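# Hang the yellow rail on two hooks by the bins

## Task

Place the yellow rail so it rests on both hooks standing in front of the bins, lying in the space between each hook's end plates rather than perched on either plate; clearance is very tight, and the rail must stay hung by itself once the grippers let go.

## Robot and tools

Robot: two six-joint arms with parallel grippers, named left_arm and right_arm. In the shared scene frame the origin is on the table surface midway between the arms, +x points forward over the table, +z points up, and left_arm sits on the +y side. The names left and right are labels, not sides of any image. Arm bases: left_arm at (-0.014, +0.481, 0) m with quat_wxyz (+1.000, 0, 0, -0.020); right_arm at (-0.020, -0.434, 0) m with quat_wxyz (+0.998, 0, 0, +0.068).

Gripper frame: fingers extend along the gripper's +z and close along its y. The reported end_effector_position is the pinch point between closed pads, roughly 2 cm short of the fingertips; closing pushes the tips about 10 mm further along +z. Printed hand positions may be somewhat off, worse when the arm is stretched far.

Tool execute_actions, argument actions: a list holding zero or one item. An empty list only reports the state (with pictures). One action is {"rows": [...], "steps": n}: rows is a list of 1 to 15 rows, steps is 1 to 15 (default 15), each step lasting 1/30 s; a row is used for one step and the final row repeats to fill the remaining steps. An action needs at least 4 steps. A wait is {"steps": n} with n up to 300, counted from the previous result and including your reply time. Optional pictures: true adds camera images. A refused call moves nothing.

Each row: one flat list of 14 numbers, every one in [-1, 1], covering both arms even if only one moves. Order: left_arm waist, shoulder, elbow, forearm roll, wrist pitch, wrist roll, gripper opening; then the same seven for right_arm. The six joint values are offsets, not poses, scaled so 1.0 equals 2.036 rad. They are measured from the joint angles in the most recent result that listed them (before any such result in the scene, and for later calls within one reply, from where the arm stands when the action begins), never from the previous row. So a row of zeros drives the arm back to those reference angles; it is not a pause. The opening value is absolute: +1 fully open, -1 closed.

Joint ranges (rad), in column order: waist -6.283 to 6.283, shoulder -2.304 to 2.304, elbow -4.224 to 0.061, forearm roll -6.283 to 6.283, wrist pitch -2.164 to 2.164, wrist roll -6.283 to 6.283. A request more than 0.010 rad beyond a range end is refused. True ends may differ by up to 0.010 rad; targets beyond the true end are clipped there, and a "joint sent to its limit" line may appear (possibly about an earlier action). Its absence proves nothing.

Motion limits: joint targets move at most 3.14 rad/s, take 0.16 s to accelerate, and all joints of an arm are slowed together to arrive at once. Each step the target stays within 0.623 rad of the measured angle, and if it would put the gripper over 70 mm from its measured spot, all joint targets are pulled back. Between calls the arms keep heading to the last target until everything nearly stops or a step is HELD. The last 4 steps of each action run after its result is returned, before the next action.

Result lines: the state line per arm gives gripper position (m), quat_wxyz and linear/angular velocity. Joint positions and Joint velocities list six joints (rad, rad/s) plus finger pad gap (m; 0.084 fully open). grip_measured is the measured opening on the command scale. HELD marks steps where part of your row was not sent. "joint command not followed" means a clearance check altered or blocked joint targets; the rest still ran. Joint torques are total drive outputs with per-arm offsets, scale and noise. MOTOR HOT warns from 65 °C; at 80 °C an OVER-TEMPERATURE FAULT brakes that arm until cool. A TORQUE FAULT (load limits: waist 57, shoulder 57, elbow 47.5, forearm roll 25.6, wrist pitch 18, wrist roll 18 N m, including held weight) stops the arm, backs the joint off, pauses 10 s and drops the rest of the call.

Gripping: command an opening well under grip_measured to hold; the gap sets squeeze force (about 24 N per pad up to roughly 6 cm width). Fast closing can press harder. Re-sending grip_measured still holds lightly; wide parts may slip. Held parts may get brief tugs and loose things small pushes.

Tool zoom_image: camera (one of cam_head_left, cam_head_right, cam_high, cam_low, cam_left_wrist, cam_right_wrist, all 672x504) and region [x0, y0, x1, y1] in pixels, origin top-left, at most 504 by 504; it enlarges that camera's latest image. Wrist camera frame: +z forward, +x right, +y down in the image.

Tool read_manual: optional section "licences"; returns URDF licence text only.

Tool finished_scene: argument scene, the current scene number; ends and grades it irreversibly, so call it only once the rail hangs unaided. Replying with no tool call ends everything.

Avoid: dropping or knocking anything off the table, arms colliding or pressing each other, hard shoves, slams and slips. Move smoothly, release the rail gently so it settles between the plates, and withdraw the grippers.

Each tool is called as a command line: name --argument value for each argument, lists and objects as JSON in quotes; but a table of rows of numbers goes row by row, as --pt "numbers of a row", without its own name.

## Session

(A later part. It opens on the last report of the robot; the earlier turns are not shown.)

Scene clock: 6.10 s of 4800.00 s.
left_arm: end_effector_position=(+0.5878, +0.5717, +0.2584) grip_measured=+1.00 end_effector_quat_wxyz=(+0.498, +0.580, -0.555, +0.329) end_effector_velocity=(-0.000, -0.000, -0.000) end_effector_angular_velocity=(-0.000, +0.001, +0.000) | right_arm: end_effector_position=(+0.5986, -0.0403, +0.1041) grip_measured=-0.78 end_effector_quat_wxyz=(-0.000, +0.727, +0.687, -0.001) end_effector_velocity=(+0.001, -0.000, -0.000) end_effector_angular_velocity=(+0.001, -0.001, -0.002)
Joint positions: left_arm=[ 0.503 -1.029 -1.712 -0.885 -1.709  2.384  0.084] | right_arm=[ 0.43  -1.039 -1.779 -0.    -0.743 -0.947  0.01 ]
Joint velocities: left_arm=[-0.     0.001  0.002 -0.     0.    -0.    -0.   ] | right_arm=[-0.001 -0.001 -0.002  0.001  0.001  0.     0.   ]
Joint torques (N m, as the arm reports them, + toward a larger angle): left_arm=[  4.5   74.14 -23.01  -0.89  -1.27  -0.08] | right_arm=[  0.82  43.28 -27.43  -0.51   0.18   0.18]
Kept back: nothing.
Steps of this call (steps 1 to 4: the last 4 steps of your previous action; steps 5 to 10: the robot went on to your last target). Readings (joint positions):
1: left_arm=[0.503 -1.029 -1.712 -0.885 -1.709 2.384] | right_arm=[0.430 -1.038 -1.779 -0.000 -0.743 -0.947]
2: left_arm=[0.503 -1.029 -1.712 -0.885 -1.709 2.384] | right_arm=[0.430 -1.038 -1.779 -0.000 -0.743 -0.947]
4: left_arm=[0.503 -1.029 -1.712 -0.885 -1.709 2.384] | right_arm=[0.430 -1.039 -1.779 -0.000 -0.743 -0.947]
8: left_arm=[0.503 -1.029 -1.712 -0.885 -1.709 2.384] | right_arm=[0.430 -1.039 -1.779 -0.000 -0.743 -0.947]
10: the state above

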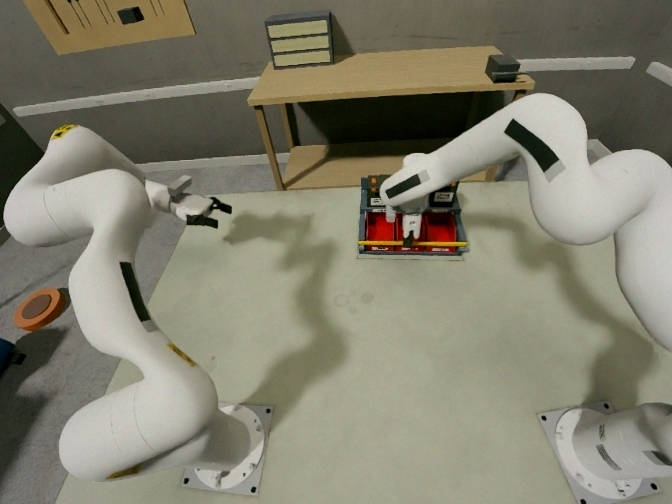

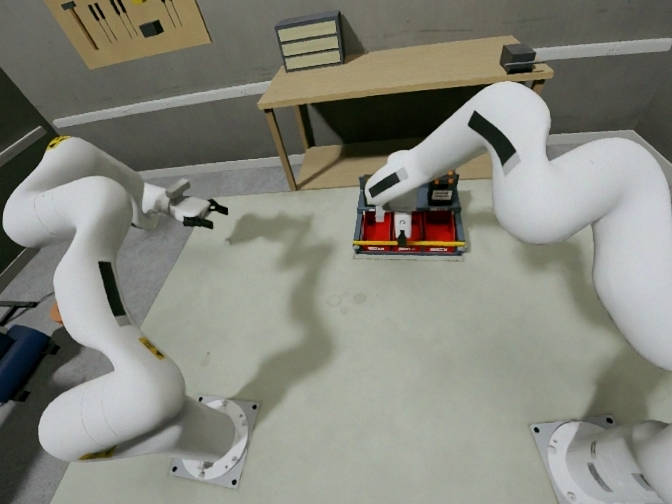

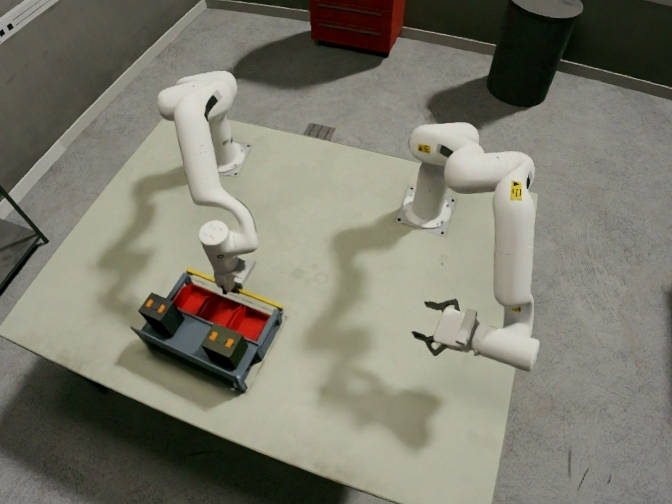

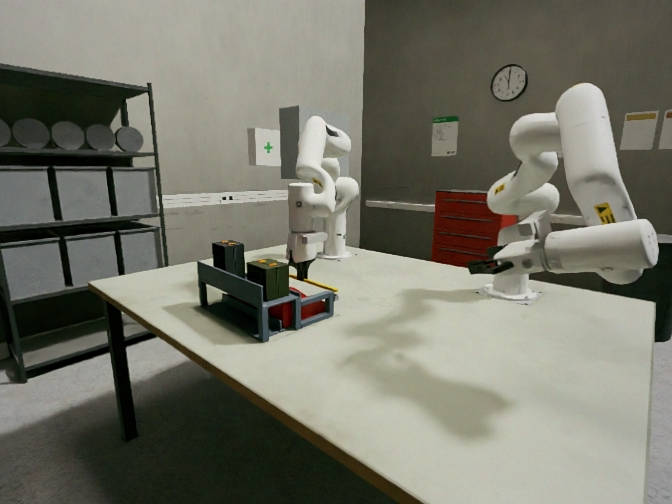

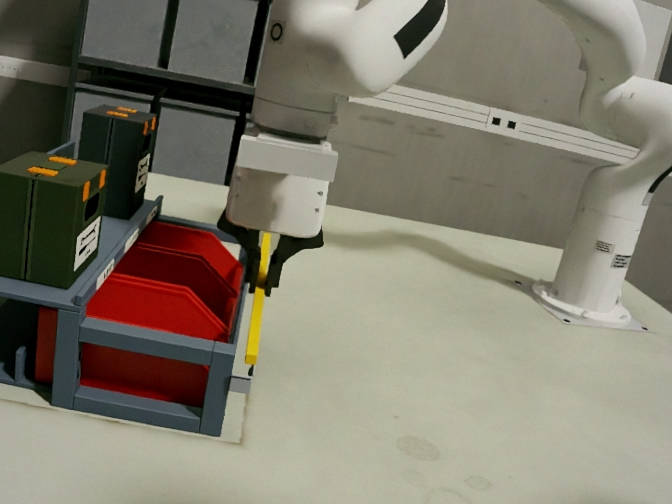

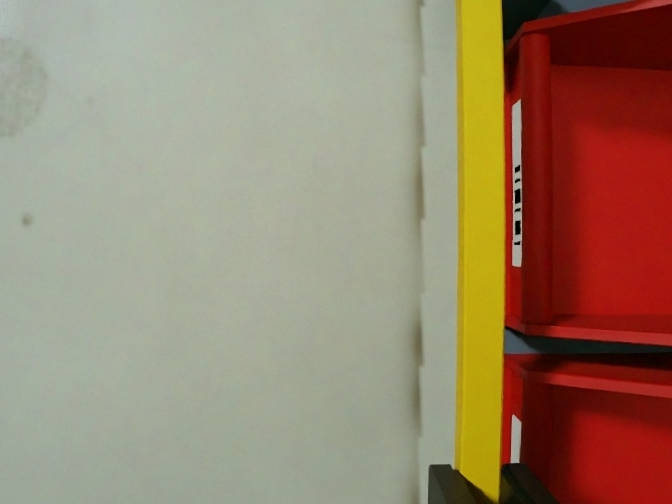

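execute_actions --actions '[{"rows":[[0,0,0,0,0,0,1,-0.0024,-0.005,-0.009,0,-0.003,-0.0024,-1]],"steps":8}]'

execute_actions --actions '[{"rows":[[0,0,0,0,0,0,1,0,-0.006,0,0,0.006,0,-1]]}]' --pictures true

zoom_image --camera "cam_left_wrist" --region '[200,330,290,410]'

zoom_image --camera "cam_head_left" --region '[345,225,385,260]'

zoom_image --camera "cam_head_right" --region '[440,225,480,260]'

Scene clock: 6.47 s of 4800.00 s.
left_arm: end_effector_position=(+0.5878, +0.5717, +0.2584) grip_measured=+1.00 end_effector_quat_wxyz=(+0.498, +0.580, -0.555, +0.329) end_effector_velocity=(-0.000, +0.001, +0.000) end_effector_angular_velocity=(+0.001, -0.000, +0.000) | right_arm: end_effector_position=(+0.6032, -0.0409, +0.1039) grip_measured=-0.78 end_effector_quat_wxyz=(+0.000, +0.727, +0.687, -0.000) end_effector_velocity=(+0.025, -0.009, -0.005) end_effector_angular_velocity=(+0.003, -0.005, -0.009)
Joint positions: left_arm=[ 0.503 -1.029 -1.712 -0.885 -1.709  2.384  0.084] | right_arm=[ 0.426 -1.047 -1.794 -0.    -0.748 -0.951  0.01 ]
Joint velocities: left_arm=[ 0.001  0.001 -0.     0.001  0.    -0.     0.   ] | right_arm=[-0.029 -0.047 -0.075 -0.    -0.023 -0.02  -0.   ]
Joint torques (N m, as the arm reports them, + toward a larger angle): left_arm=[  2.99  73.7  -23.37  -0.77  -1.37  -0.09] | right_arm=[  3.89  46.43 -25.24  -0.84   0.18   0.34]
Steps of this call (steps 1 to 7: the robot went on to your last target; steps 8 to 11: the first 4 steps of this action). Readings (joint positions):
8: left_arm=[0.503 -1.029 -1.712 -0.885 -1.709 2.384] | right_arm=[0.430 -1.039 -1.780 -0.000 -0.743 -0.947]
9: left_arm=[0.503 -1.029 -1.712 -0.885 -1.709 2.384] | right_arm=[0.429 -1.042 -1.785 -0.000 -0.745 -0.949]
11: the state above

Scene clock: 6.97 s of 4800.00 s.
left_arm: end_effector_position=(+0.5878, +0.5717, +0.2584) grip_measured=+1.00 end_effector_quat_wxyz=(+0.498, +0.580, -0.555, +0.329) end_effector_velocity=(-0.000, -0.001, -0.000) end_effector_angular_velocity=(-0.000, +0.000, -0.001) | right_arm: end_effector_position=(+0.6040, -0.0411, +0.0951) grip_measured=-0.78 end_effector_quat_wxyz=(+0.000, +0.727, +0.687, -0.000) end_effector_velocity=(-0.000, +0.000, -0.000) end_effector_angular_velocity=(+0.001, -0.000, +0.000)
Joint positions: left_arm=[ 0.503 -1.029 -1.712 -0.885 -1.709  2.384  0.084] | right_arm=[ 0.425 -1.061 -1.798 -0.    -0.737 -0.952  0.01 ]
Joint velocities: left_arm=[-0.001 -0.     0.     0.    -0.     0.     0.   ] | right_arm=[ 0.    -0.     0.     0.     0.001 -0.001  0.   ]
Joint torques (N m, as the arm reports them, + toward a larger angle): left_arm=[  3.39  74.68 -24.01  -1.42  -1.33   0.04] | right_arm=[  1.14  43.24 -26.09  -0.62   0.12   0.4 ]
Steps of this call (steps 1 to 4: the last 4 steps of your previous action; steps 5 to 15: the first 11 steps of this action, its rows measured from where the robot was after step 4). Readings (joint positions):
4: left_arm=[0.503 -1.029 -1.712 -0.885 -1.709 2.384] | right_arm=[0.425 -1.049 -1.798 -0.000 -0.749 -0.952]
5: left_arm=[0.503 -1.029 -1.712 -0.885 -1.709 2.384] | right_arm=[0.425 -1.049 -1.798 -0.000 -0.749 -0.952]
6: left_arm=[0.503 -1.029 -1.712 -0.885 -1.709 2.384] | right_arm=[0.425 -1.052 -1.799 -0.000 -0.745 -0.952]
8: left_arm=[0.503 -1.029 -1.712 -0.885 -1.709 2.384] | right_arm=[0.425 -1.059 -1.797 -0.000 -0.739 -0.952]
12: left_arm=[0.503 -1.029 -1.712 -0.885 -1.709 2.384] | right_arm=[0.425 -1.061 -1.797 -0.000 -0.737 -0.952]
15: the state above

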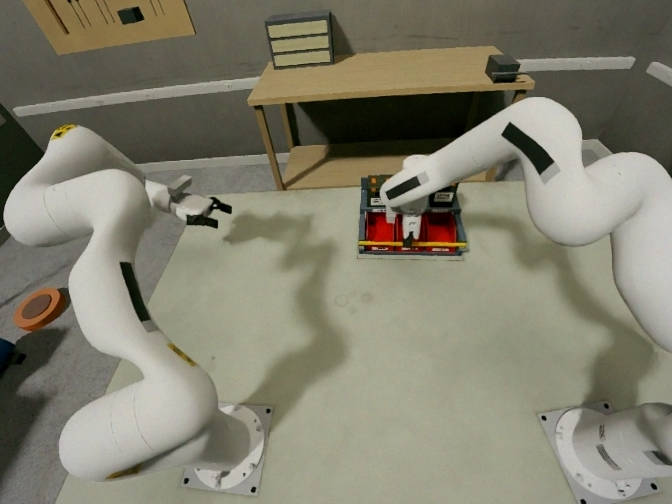

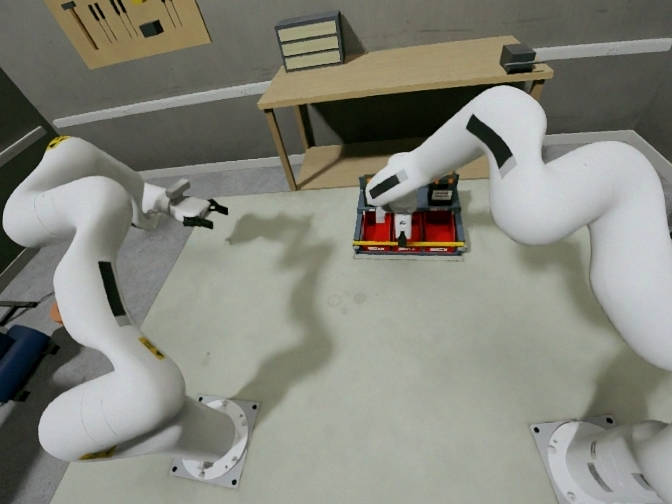

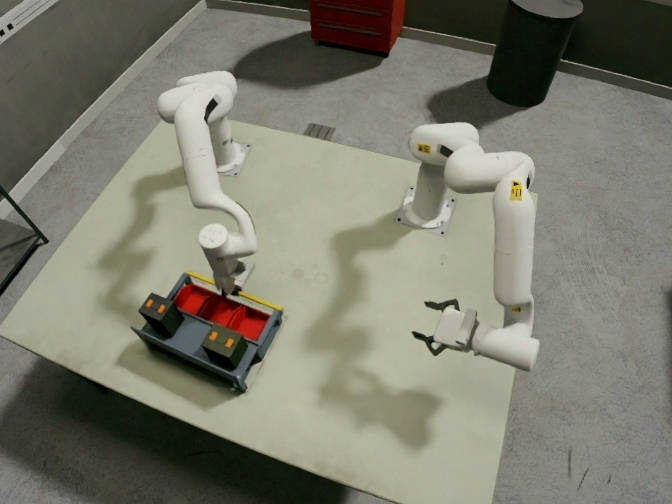

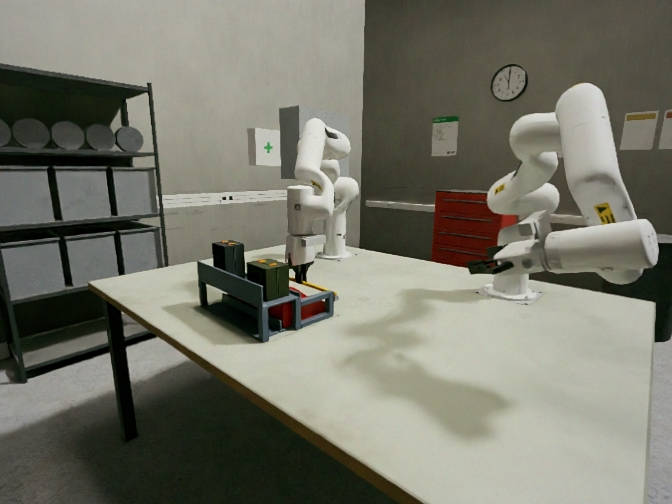

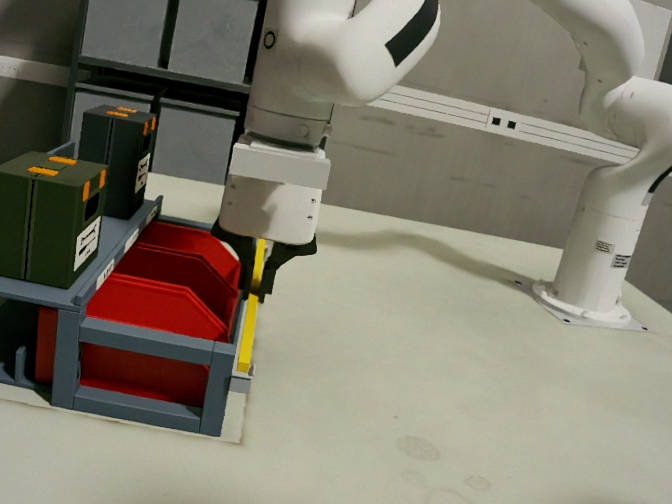

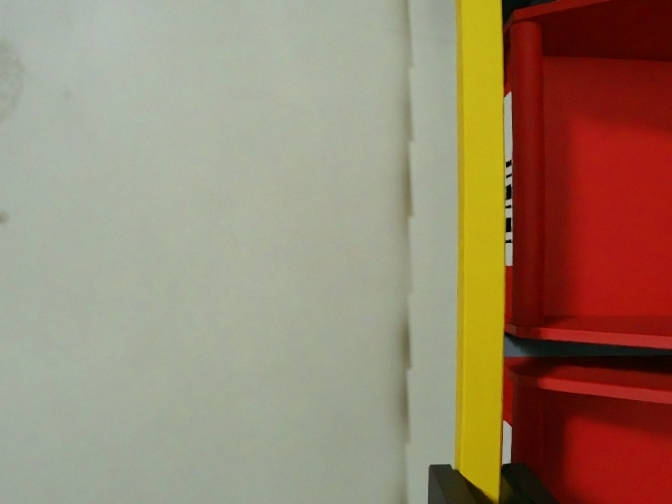

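Region (200, 330, 290, 410) of cam_left_wrist's 672x504 image, scaled by 5.600, with more detail than that image has.

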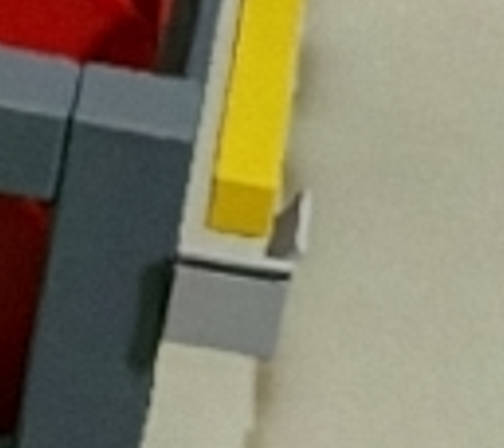

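Region (345, 225, 385, 260) of cam_head_left's 672x504 image, scaled by 12.600, with more detail than that image has; it fills the top 441 rows of this view, and the rest is white.

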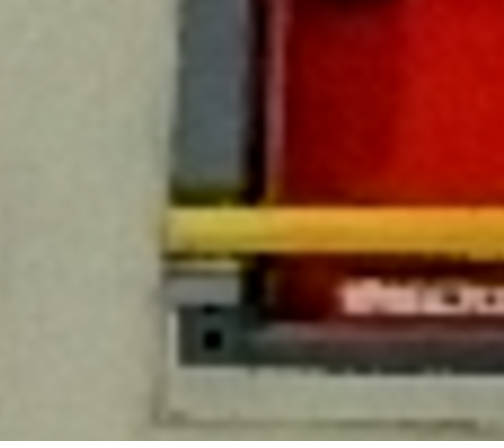

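Region (440, 225, 480, 260) of cam_head_right's 672x504 image, scaled by 12.600, with more detail than that image has; it fills the top 441 rows of this view, and the rest is white.

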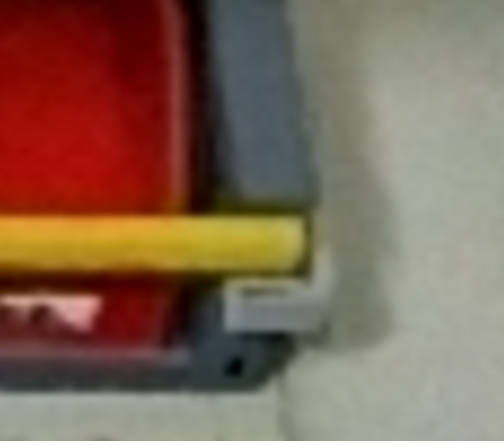

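Shift about 2 mm toward -y, then down 8 mm.

execute_actions --actions '[{"rows":[[0,0,0,0,0,0,1,-0.0016,0,0,0,0,-0.0016,-1]],"steps":8}]'

execute_actions --actions '[{"rows":[[0,0,0,0,0,0,1,0,-0.001,0,0,0.001,0,-1],[0,0,0,0,0,0,1,0,-0.002,0,0,0.002,0,-1],[0,0,0,0,0,0,1,0,-0.003,0,0,0.003,0,-1],[0,0,0,0,0,0,1,0,-0.004,0,0,0.004,0,-1],[0,0,0,0,0,0,1,0,-0.005,0,0,0.005,0,-1],[0,0,0,0,0,0,1,0,-0.006,0,0,0.006,0,-1]]}]' --pictures true

zoom_image --camera "cam_left_wrist" --region '[200,330,290,410]'

zoom_image --camera "cam_head_left" --region '[345,225,385,260]'

zoom_image --camera "cam_head_right" --region '[440,225,480,260]'

Scene clock: 7.33 s of 4800.00 s.
left_arm: end_effector_position=(+0.5878, +0.5717, +0.2584) grip_measured=+1.00 end_effector_quat_wxyz=(+0.498, +0.580, -0.555, +0.329) end_effector_velocity=(-0.000, +0.000, -0.000) end_effector_angular_velocity=(-0.001, +0.001, -0.000) | right_arm: end_effector_position=(+0.6050, -0.0429, +0.0951) grip_measured=-0.78 end_effector_quat_wxyz=(+0.000, +0.727, +0.687, -0.000) end_effector_velocity=(+0.008, -0.010, +0.002) end_effector_angular_velocity=(+0.001, -0.003, -0.005)
Joint positions: left_arm=[ 0.503 -1.029 -1.712 -0.885 -1.709  2.384  0.084] | right_arm=[ 0.422 -1.061 -1.798 -0.    -0.737 -0.955  0.01 ]
Joint velocities: left_arm=[ 0.    -0.001 -0.     0.    -0.001  0.    -0.   ] | right_arm=[-0.017  0.001 -0.002 -0.    -0.    -0.012 -0.   ]
Joint torques (N m, as the arm reports them, + toward a larger angle): left_arm=[  2.65  75.37 -23.7   -0.34  -1.27  -0.11] | right_arm=[  3.35  43.99 -26.88  -0.19   0.     0.36]
Steps of this call (steps 1 to 4: the last 4 steps of your previous action; steps 5 to 7: the robot went on to your last target; steps 8 to 11: the first 4 steps of this action). Readings (joint positions):
8: left_arm=[0.503 -1.029 -1.712 -0.885 -1.709 2.384] | right_arm=[0.425 -1.061 -1.798 -0.000 -0.737 -0.952]
9: left_arm=[0.503 -1.029 -1.712 -0.885 -1.709 2.384] | right_arm=[0.424 -1.061 -1.798 -0.000 -0.737 -0.953]
11: the state above

Scene clock: 7.83 s of 4800.00 s.
left_arm: end_effector_position=(+0.5878, +0.5717, +0.2584) grip_measured=+1.00 end_effector_quat_wxyz=(+0.498, +0.580, -0.555, +0.329) end_effector_velocity=(-0.000, +0.000, +0.000) end_effector_angular_velocity=(+0.000, -0.000, +0.001) | right_arm: end_effector_position=(+0.6048, -0.0434, +0.0860) grip_measured=-0.78 end_effector_quat_wxyz=(+0.000, +0.727, +0.687, -0.000) end_effector_velocity=(+0.004, +0.002, +0.004) end_effector_angular_velocity=(+0.006, -0.010, -0.001)
Joint positions: left_arm=[ 0.503 -1.029 -1.712 -0.885 -1.709  2.384  0.084] | right_arm=[ 0.422 -1.073 -1.798 -0.    -0.725 -0.955  0.01 ]
Joint velocities: left_arm=[ 0.001  0.001  0.     0.     0.    -0.     0.   ] | right_arm=[-0.     0.002 -0.006 -0.     0.003  0.001  0.   ]
Joint torques (N m, as the arm reports them, + toward a larger angle): left_arm=[  3.51  72.87 -23.41  -1.09  -1.31  -0.02] | right_arm=[  1.85  45.51 -27.31  -0.5    0.1    0.22]
Steps of this call (steps 1 to 4: the last 4 steps of your previous action; steps 5 to 15: the first 11 steps of this action, its rows measured from where the robot was after step 4). Readings (joint positions):
4: left_arm=[0.503 -1.029 -1.712 -0.885 -1.709 2.384] | right_arm=[0.422 -1.061 -1.798 -0.000 -0.737 -0.955]
5: left_arm=[0.503 -1.029 -1.712 -0.885 -1.709 2.384] | right_arm=[0.422 -1.061 -1.798 -0.000 -0.737 -0.955]
6: left_arm=[0.503 -1.029 -1.712 -0.885 -1.709 2.384] | right_arm=[0.422 -1.062 -1.798 -0.000 -0.736 -0.955]
8: left_arm=[0.503 -1.029 -1.712 -0.885 -1.709 2.384] | right_arm=[0.422 -1.065 -1.798 -0.000 -0.733 -0.955]
12: left_arm=[0.503 -1.029 -1.712 -0.885 -1.709 2.384] | right_arm=[0.422 -1.072 -1.797 -0.000 -0.726 -0.955]
15: the state above

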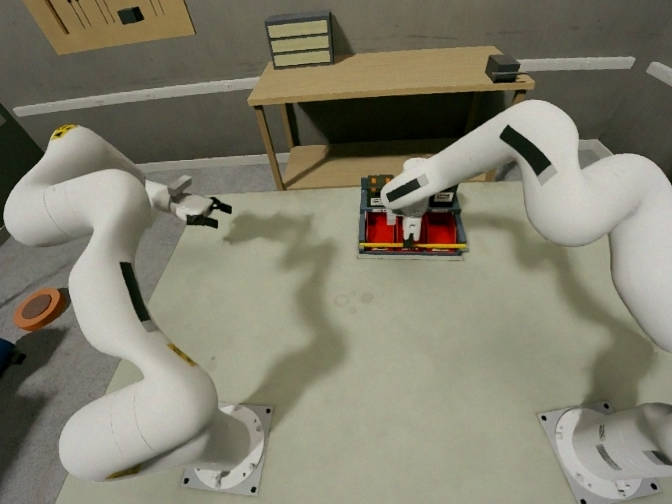

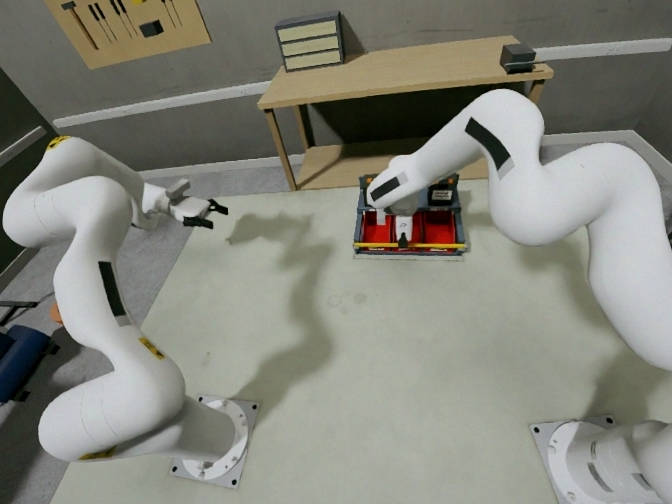

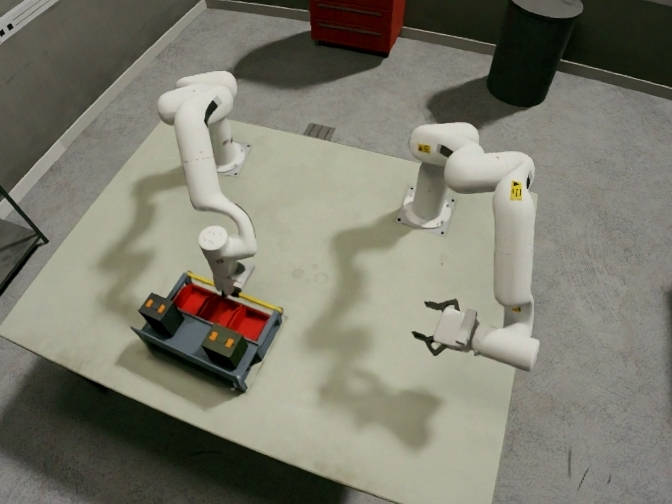

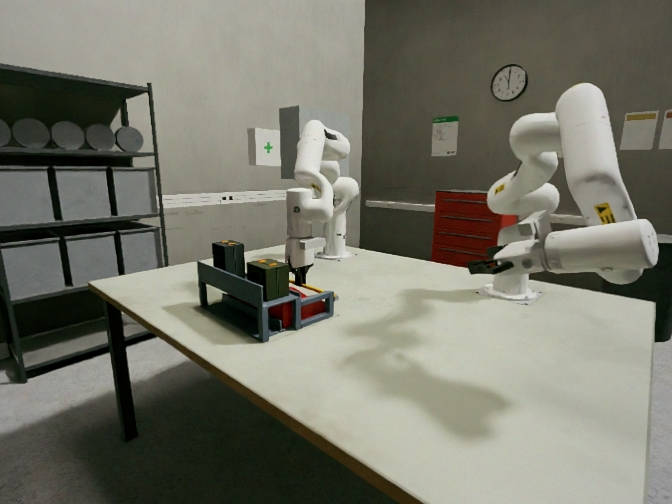

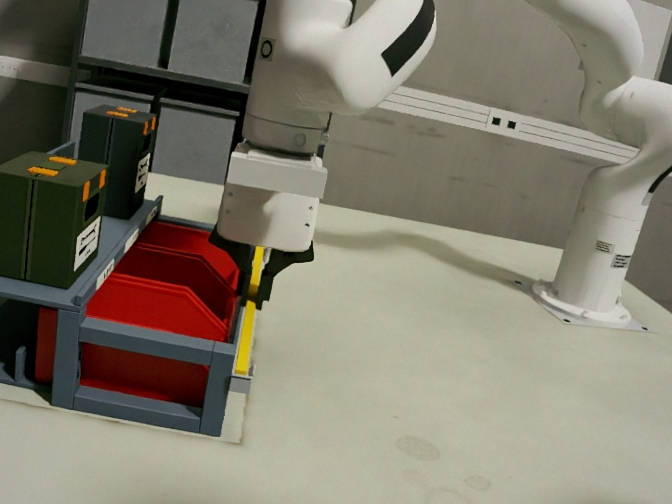

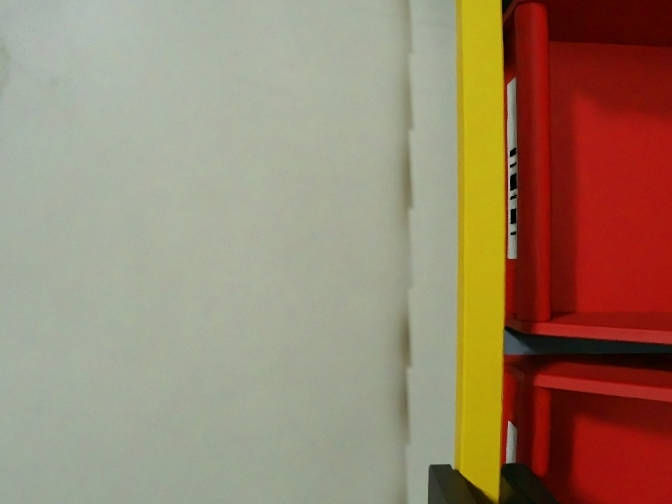

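Region (200, 330, 290, 410) of cam_left_wrist's 672x504 image, scaled by 5.600, with more detail than that image has.

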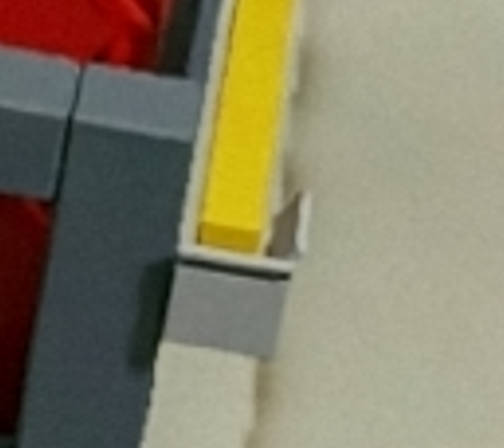

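Region (345, 225, 385, 260) of cam_head_left's 672x504 image, scaled by 12.600, with more detail than that image has; it fills the top 441 rows of this view, and the rest is white.

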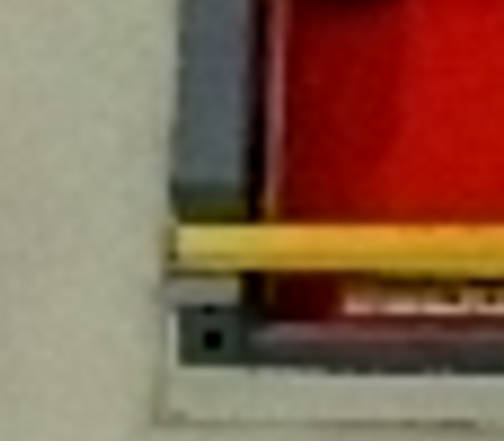

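Region (440, 225, 480, 260) of cam_head_right's 672x504 image, scaled by 12.600, with more detail than that image has; it fills the top 441 rows of this view, and the rest is white.

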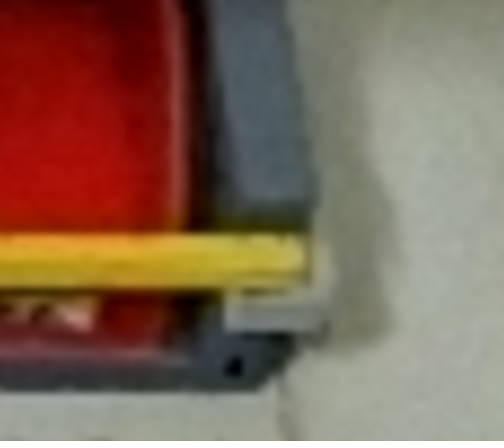

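execute_actions --actions '[{"rows":[[0,0,0,0,0,0,1,0,-0.001,0,0,0.001,0,-1],[0,0,0,0,0,0,1,0,-0.002,0,0,0.002,0,-1],[0,0,0,0,0,0,1,0,-0.003,0,0,0.003,0,-1],[0,0,0,0,0,0,1,0,-0.004,0,0,0.004,0,-1]],"steps":10}]'

execute_actions --actions '[{"rows":[[0,0,0,0,0,0,1,0,0,0,0,0,0,-0.55]],"steps":8}]'

execute_actions --actions '[{"rows":[[0,0,0,0,0,0,1,0,0.05,0,0,-0.05,0,-0.55]]}]' --pictures true

zoom_image --camera "cam_left_wrist" --region '[170,220,350,410]'

Scene clock: 8.30 s of 4800.00 s.
left_arm: end_effector_position=(+0.5878, +0.5717, +0.2584) grip_measured=+1.00 end_effector_quat_wxyz=(+0.498, +0.580, -0.555, +0.329) end_effector_velocity=(-0.000, -0.000, +0.000) end_effector_angular_velocity=(-0.000, +0.000, +0.000) | right_arm: end_effector_position=(+0.6045, -0.0436, +0.0808) grip_measured=-0.78 end_effector_quat_wxyz=(+0.000, +0.727, +0.687, -0.001) end_effector_velocity=(-0.001, -0.000, -0.010) end_effector_angular_velocity=(-0.009, +0.011, +0.003)
Joint positions: left_arm=[ 0.503 -1.029 -1.712 -0.885 -1.709  2.384  0.084] | right_arm=[ 0.422 -1.08  -1.797 -0.    -0.718 -0.955  0.01 ]
Joint velocities: left_arm=[-0.     0.001  0.002 -0.     0.    -0.     0.   ] | right_arm=[ 0.001 -0.023 -0.016 -0.002 -0.008 -0.    -0.003]
Joint torques (N m, as the arm reports them, + toward a larger angle): left_arm=[  4.77  74.34 -23.55  -0.79  -1.15   0.  ] | right_arm=[  1.22  43.61 -25.25  -0.58   0.62   0.27]
Steps of this call (steps 1 to 4: the last 4 steps of your previous action; steps 5 to 8: the robot went on to your last target; steps 9 to 14: the first 6 steps of this action). Readings (joint positions):
9: left_arm=[0.503 -1.029 -1.712 -0.885 -1.709 2.384] | right_arm=[0.422 -1.073 -1.798 -0.000 -0.725 -0.955]
10: left_arm=[0.503 -1.029 -1.712 -0.885 -1.709 2.384] | right_arm=[0.422 -1.074 -1.798 -0.000 -0.724 -0.955]
12: left_arm=[0.503 -1.029 -1.712 -0.885 -1.709 2.384] | right_arm=[0.422 -1.077 -1.798 -0.000 -0.721 -0.955]
14: the state above

Scene clock: 8.57 s of 4800.00 s.
left_arm: end_effector_position=(+0.5878, +0.5717, +0.2584) grip_measured=+1.00 end_effector_quat_wxyz=(+0.498, +0.580, -0.555, +0.329) end_effector_velocity=(+0.000, +0.001, +0.001) end_effector_angular_velocity=(+0.001, -0.001, +0.000) | right_arm: end_effector_position=(+0.6047, -0.0435, +0.0804) grip_measured=-0.58 end_effector_quat_wxyz=(+0.000, +0.727, +0.687, -0.000) end_effector_velocity=(+0.000, -0.000, +0.001) end_effector_angular_velocity=(-0.000, -0.001, +0.001)
Joint positions: left_arm=[ 0.503 -1.029 -1.712 -0.885 -1.709  2.384  0.084] | right_arm=[ 0.422 -1.081 -1.798 -0.    -0.717 -0.955  0.019]
Joint velocities: left_arm=[ 0.001  0.001 -0.001  0.001  0.    -0.    -0.   ] | right_arm=[-0.     0.001 -0.    -0.001 -0.    -0.     0.011]
Joint torques (N m, as the arm reports them, + toward a larger angle): left_arm=[  3.63  73.26 -23.64  -0.82  -1.22   0.05] | right_arm=[  0.23  42.41 -26.31  -0.68   0.19   0.44]
Steps of this call (steps 1 to 4: the last 4 steps of your previous action; steps 5 to 8: the first 4 steps of this action, its rows measured from where the robot was after step 4). Readings (joint positions):
4: left_arm=[0.503 -1.029 -1.712 -0.885 -1.709 2.384] | right_arm=[0.422 -1.081 -1.798 -0.000 -0.718 -0.955]
5: left_arm=[0.503 -1.029 -1.712 -0.885 -1.709 2.384] | right_arm=[0.422 -1.081 -1.798 -0.000 -0.718 -0.955]
6: left_arm=[0.503 -1.029 -1.712 -0.885 -1.709 2.384] | right_arm=[0.422 -1.081 -1.798 -0.000 -0.717 -0.955]
8: the state above

Scene clock: 9.07 s of 4800.00 s.
left_arm: end_effector_position=(+0.5878, +0.5717, +0.2584) grip_measured=+1.00 end_effector_quat_wxyz=(+0.498, +0.580, -0.555, +0.329) end_effector_velocity=(+0.000, +0.001, +0.001) end_effector_angular_velocity=(+0.001, -0.001, +0.001) | right_arm: end_effector_position=(+0.6044, -0.0437, +0.1540) grip_measured=-0.57 end_effector_quat_wxyz=(-0.000, +0.727, +0.687, -0.001) end_effector_velocity=(-0.011, -0.007, -0.015) end_effector_angular_velocity=(-0.021, +0.034, +0.001)
Joint positions: left_arm=[ 0.503 -1.029 -1.712 -0.885 -1.709  2.384  0.084] | right_arm=[ 0.422 -0.981 -1.797 -0.    -0.819 -0.955  0.019]
Joint velocities: left_arm=[ 0.001  0.002  0.     0.     0.     0.    -0.   ] | right_arm=[-0.    -0.01   0.02   0.    -0.01  -0.001 -0.   ]
Joint torques (N m, as the arm reports them, + toward a larger angle): left_arm=[  5.02  76.59 -23.47  -0.95  -1.36   0.14] | right_arm=[  2.7   43.95 -28.97  -0.85   0.32   0.21]
Steps of this call (steps 1 to 4: the last 4 steps of your previous action; steps 5 to 15: the first 11 steps of this action, its rows measured from where the robot was after step 4). Readings (joint positions):
4: left_arm=[0.503 -1.029 -1.712 -0.885 -1.709 2.384] | right_arm=[0.422 -1.081 -1.798 -0.000 -0.717 -0.955]
5: left_arm=[0.503 -1.029 -1.712 -0.885 -1.709 2.384] | right_arm=[0.422 -1.080 -1.798 -0.000 -0.718 -0.955]
6: left_arm=[0.503 -1.029 -1.712 -0.885 -1.709 2.384] | right_arm=[0.422 -1.074 -1.796 -0.000 -0.727 -0.955]
8: left_arm=[0.503 -1.029 -1.712 -0.885 -1.709 2.384] | right_arm=[0.422 -1.029 -1.793 -0.001 -0.776 -0.955]
12: left_arm=[0.503 -1.029 -1.712 -0.885 -1.709 2.384] | right_arm=[0.422 -0.978 -1.803 -0.000 -0.816 -0.955]
15: the state above

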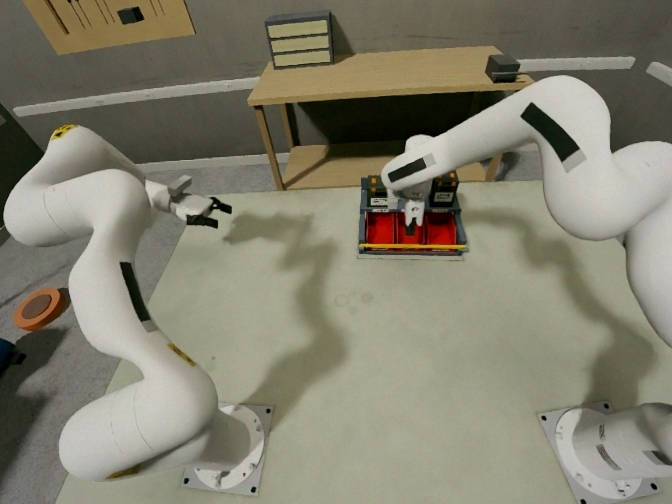

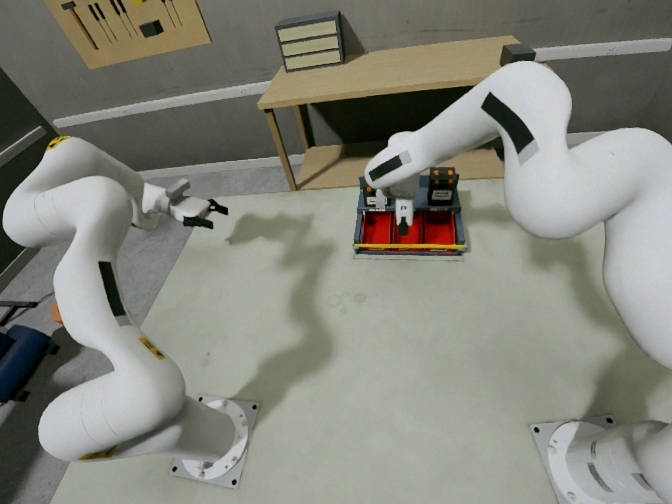

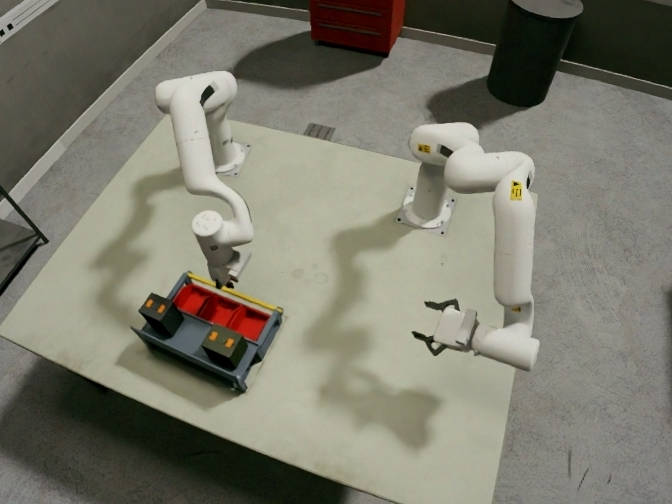

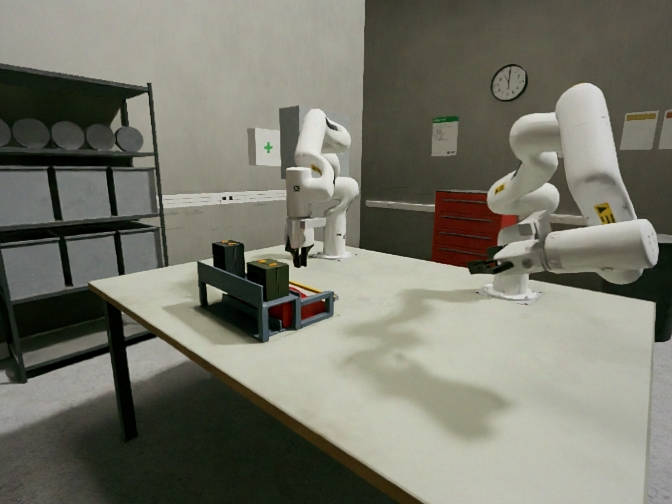

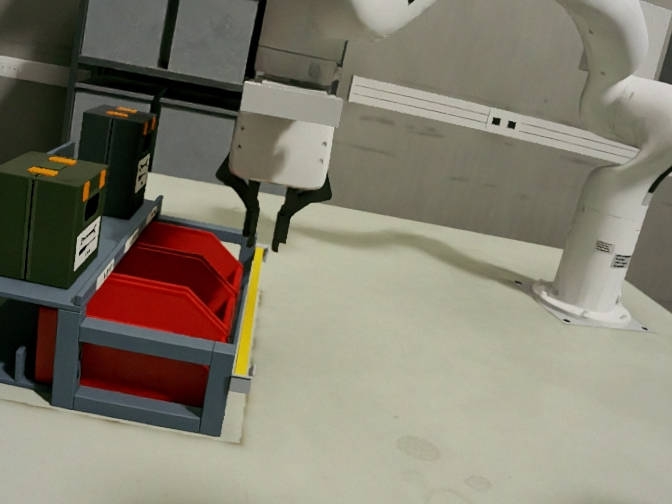

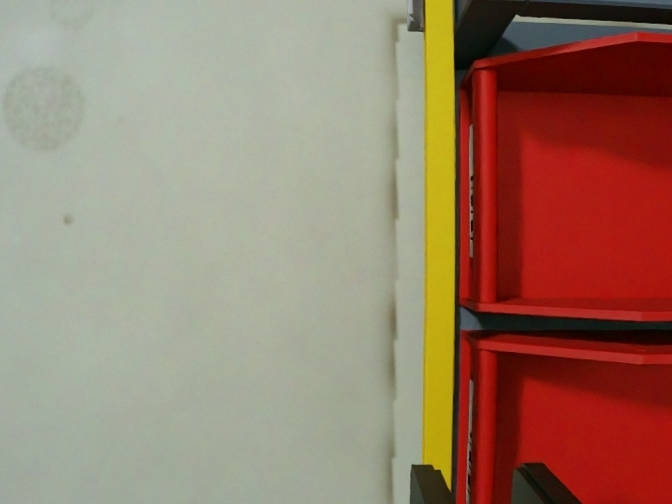

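Region (170, 220, 350, 410) of cam_left_wrist's 672x504 image, scaled by 2.653, with more detail than that image has; it fills the left 477 columns of this view, and the rest is white.

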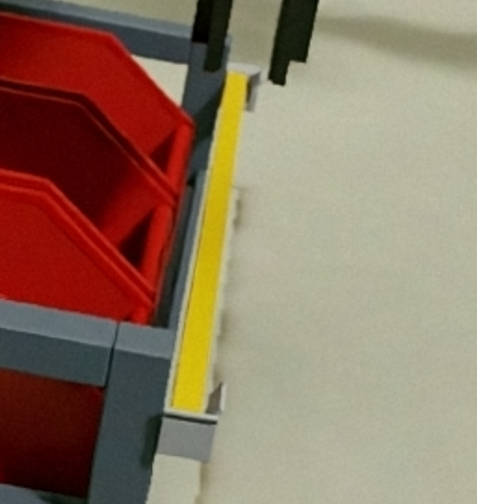

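finished_scene --scene 1

The scene is finished: the task was done.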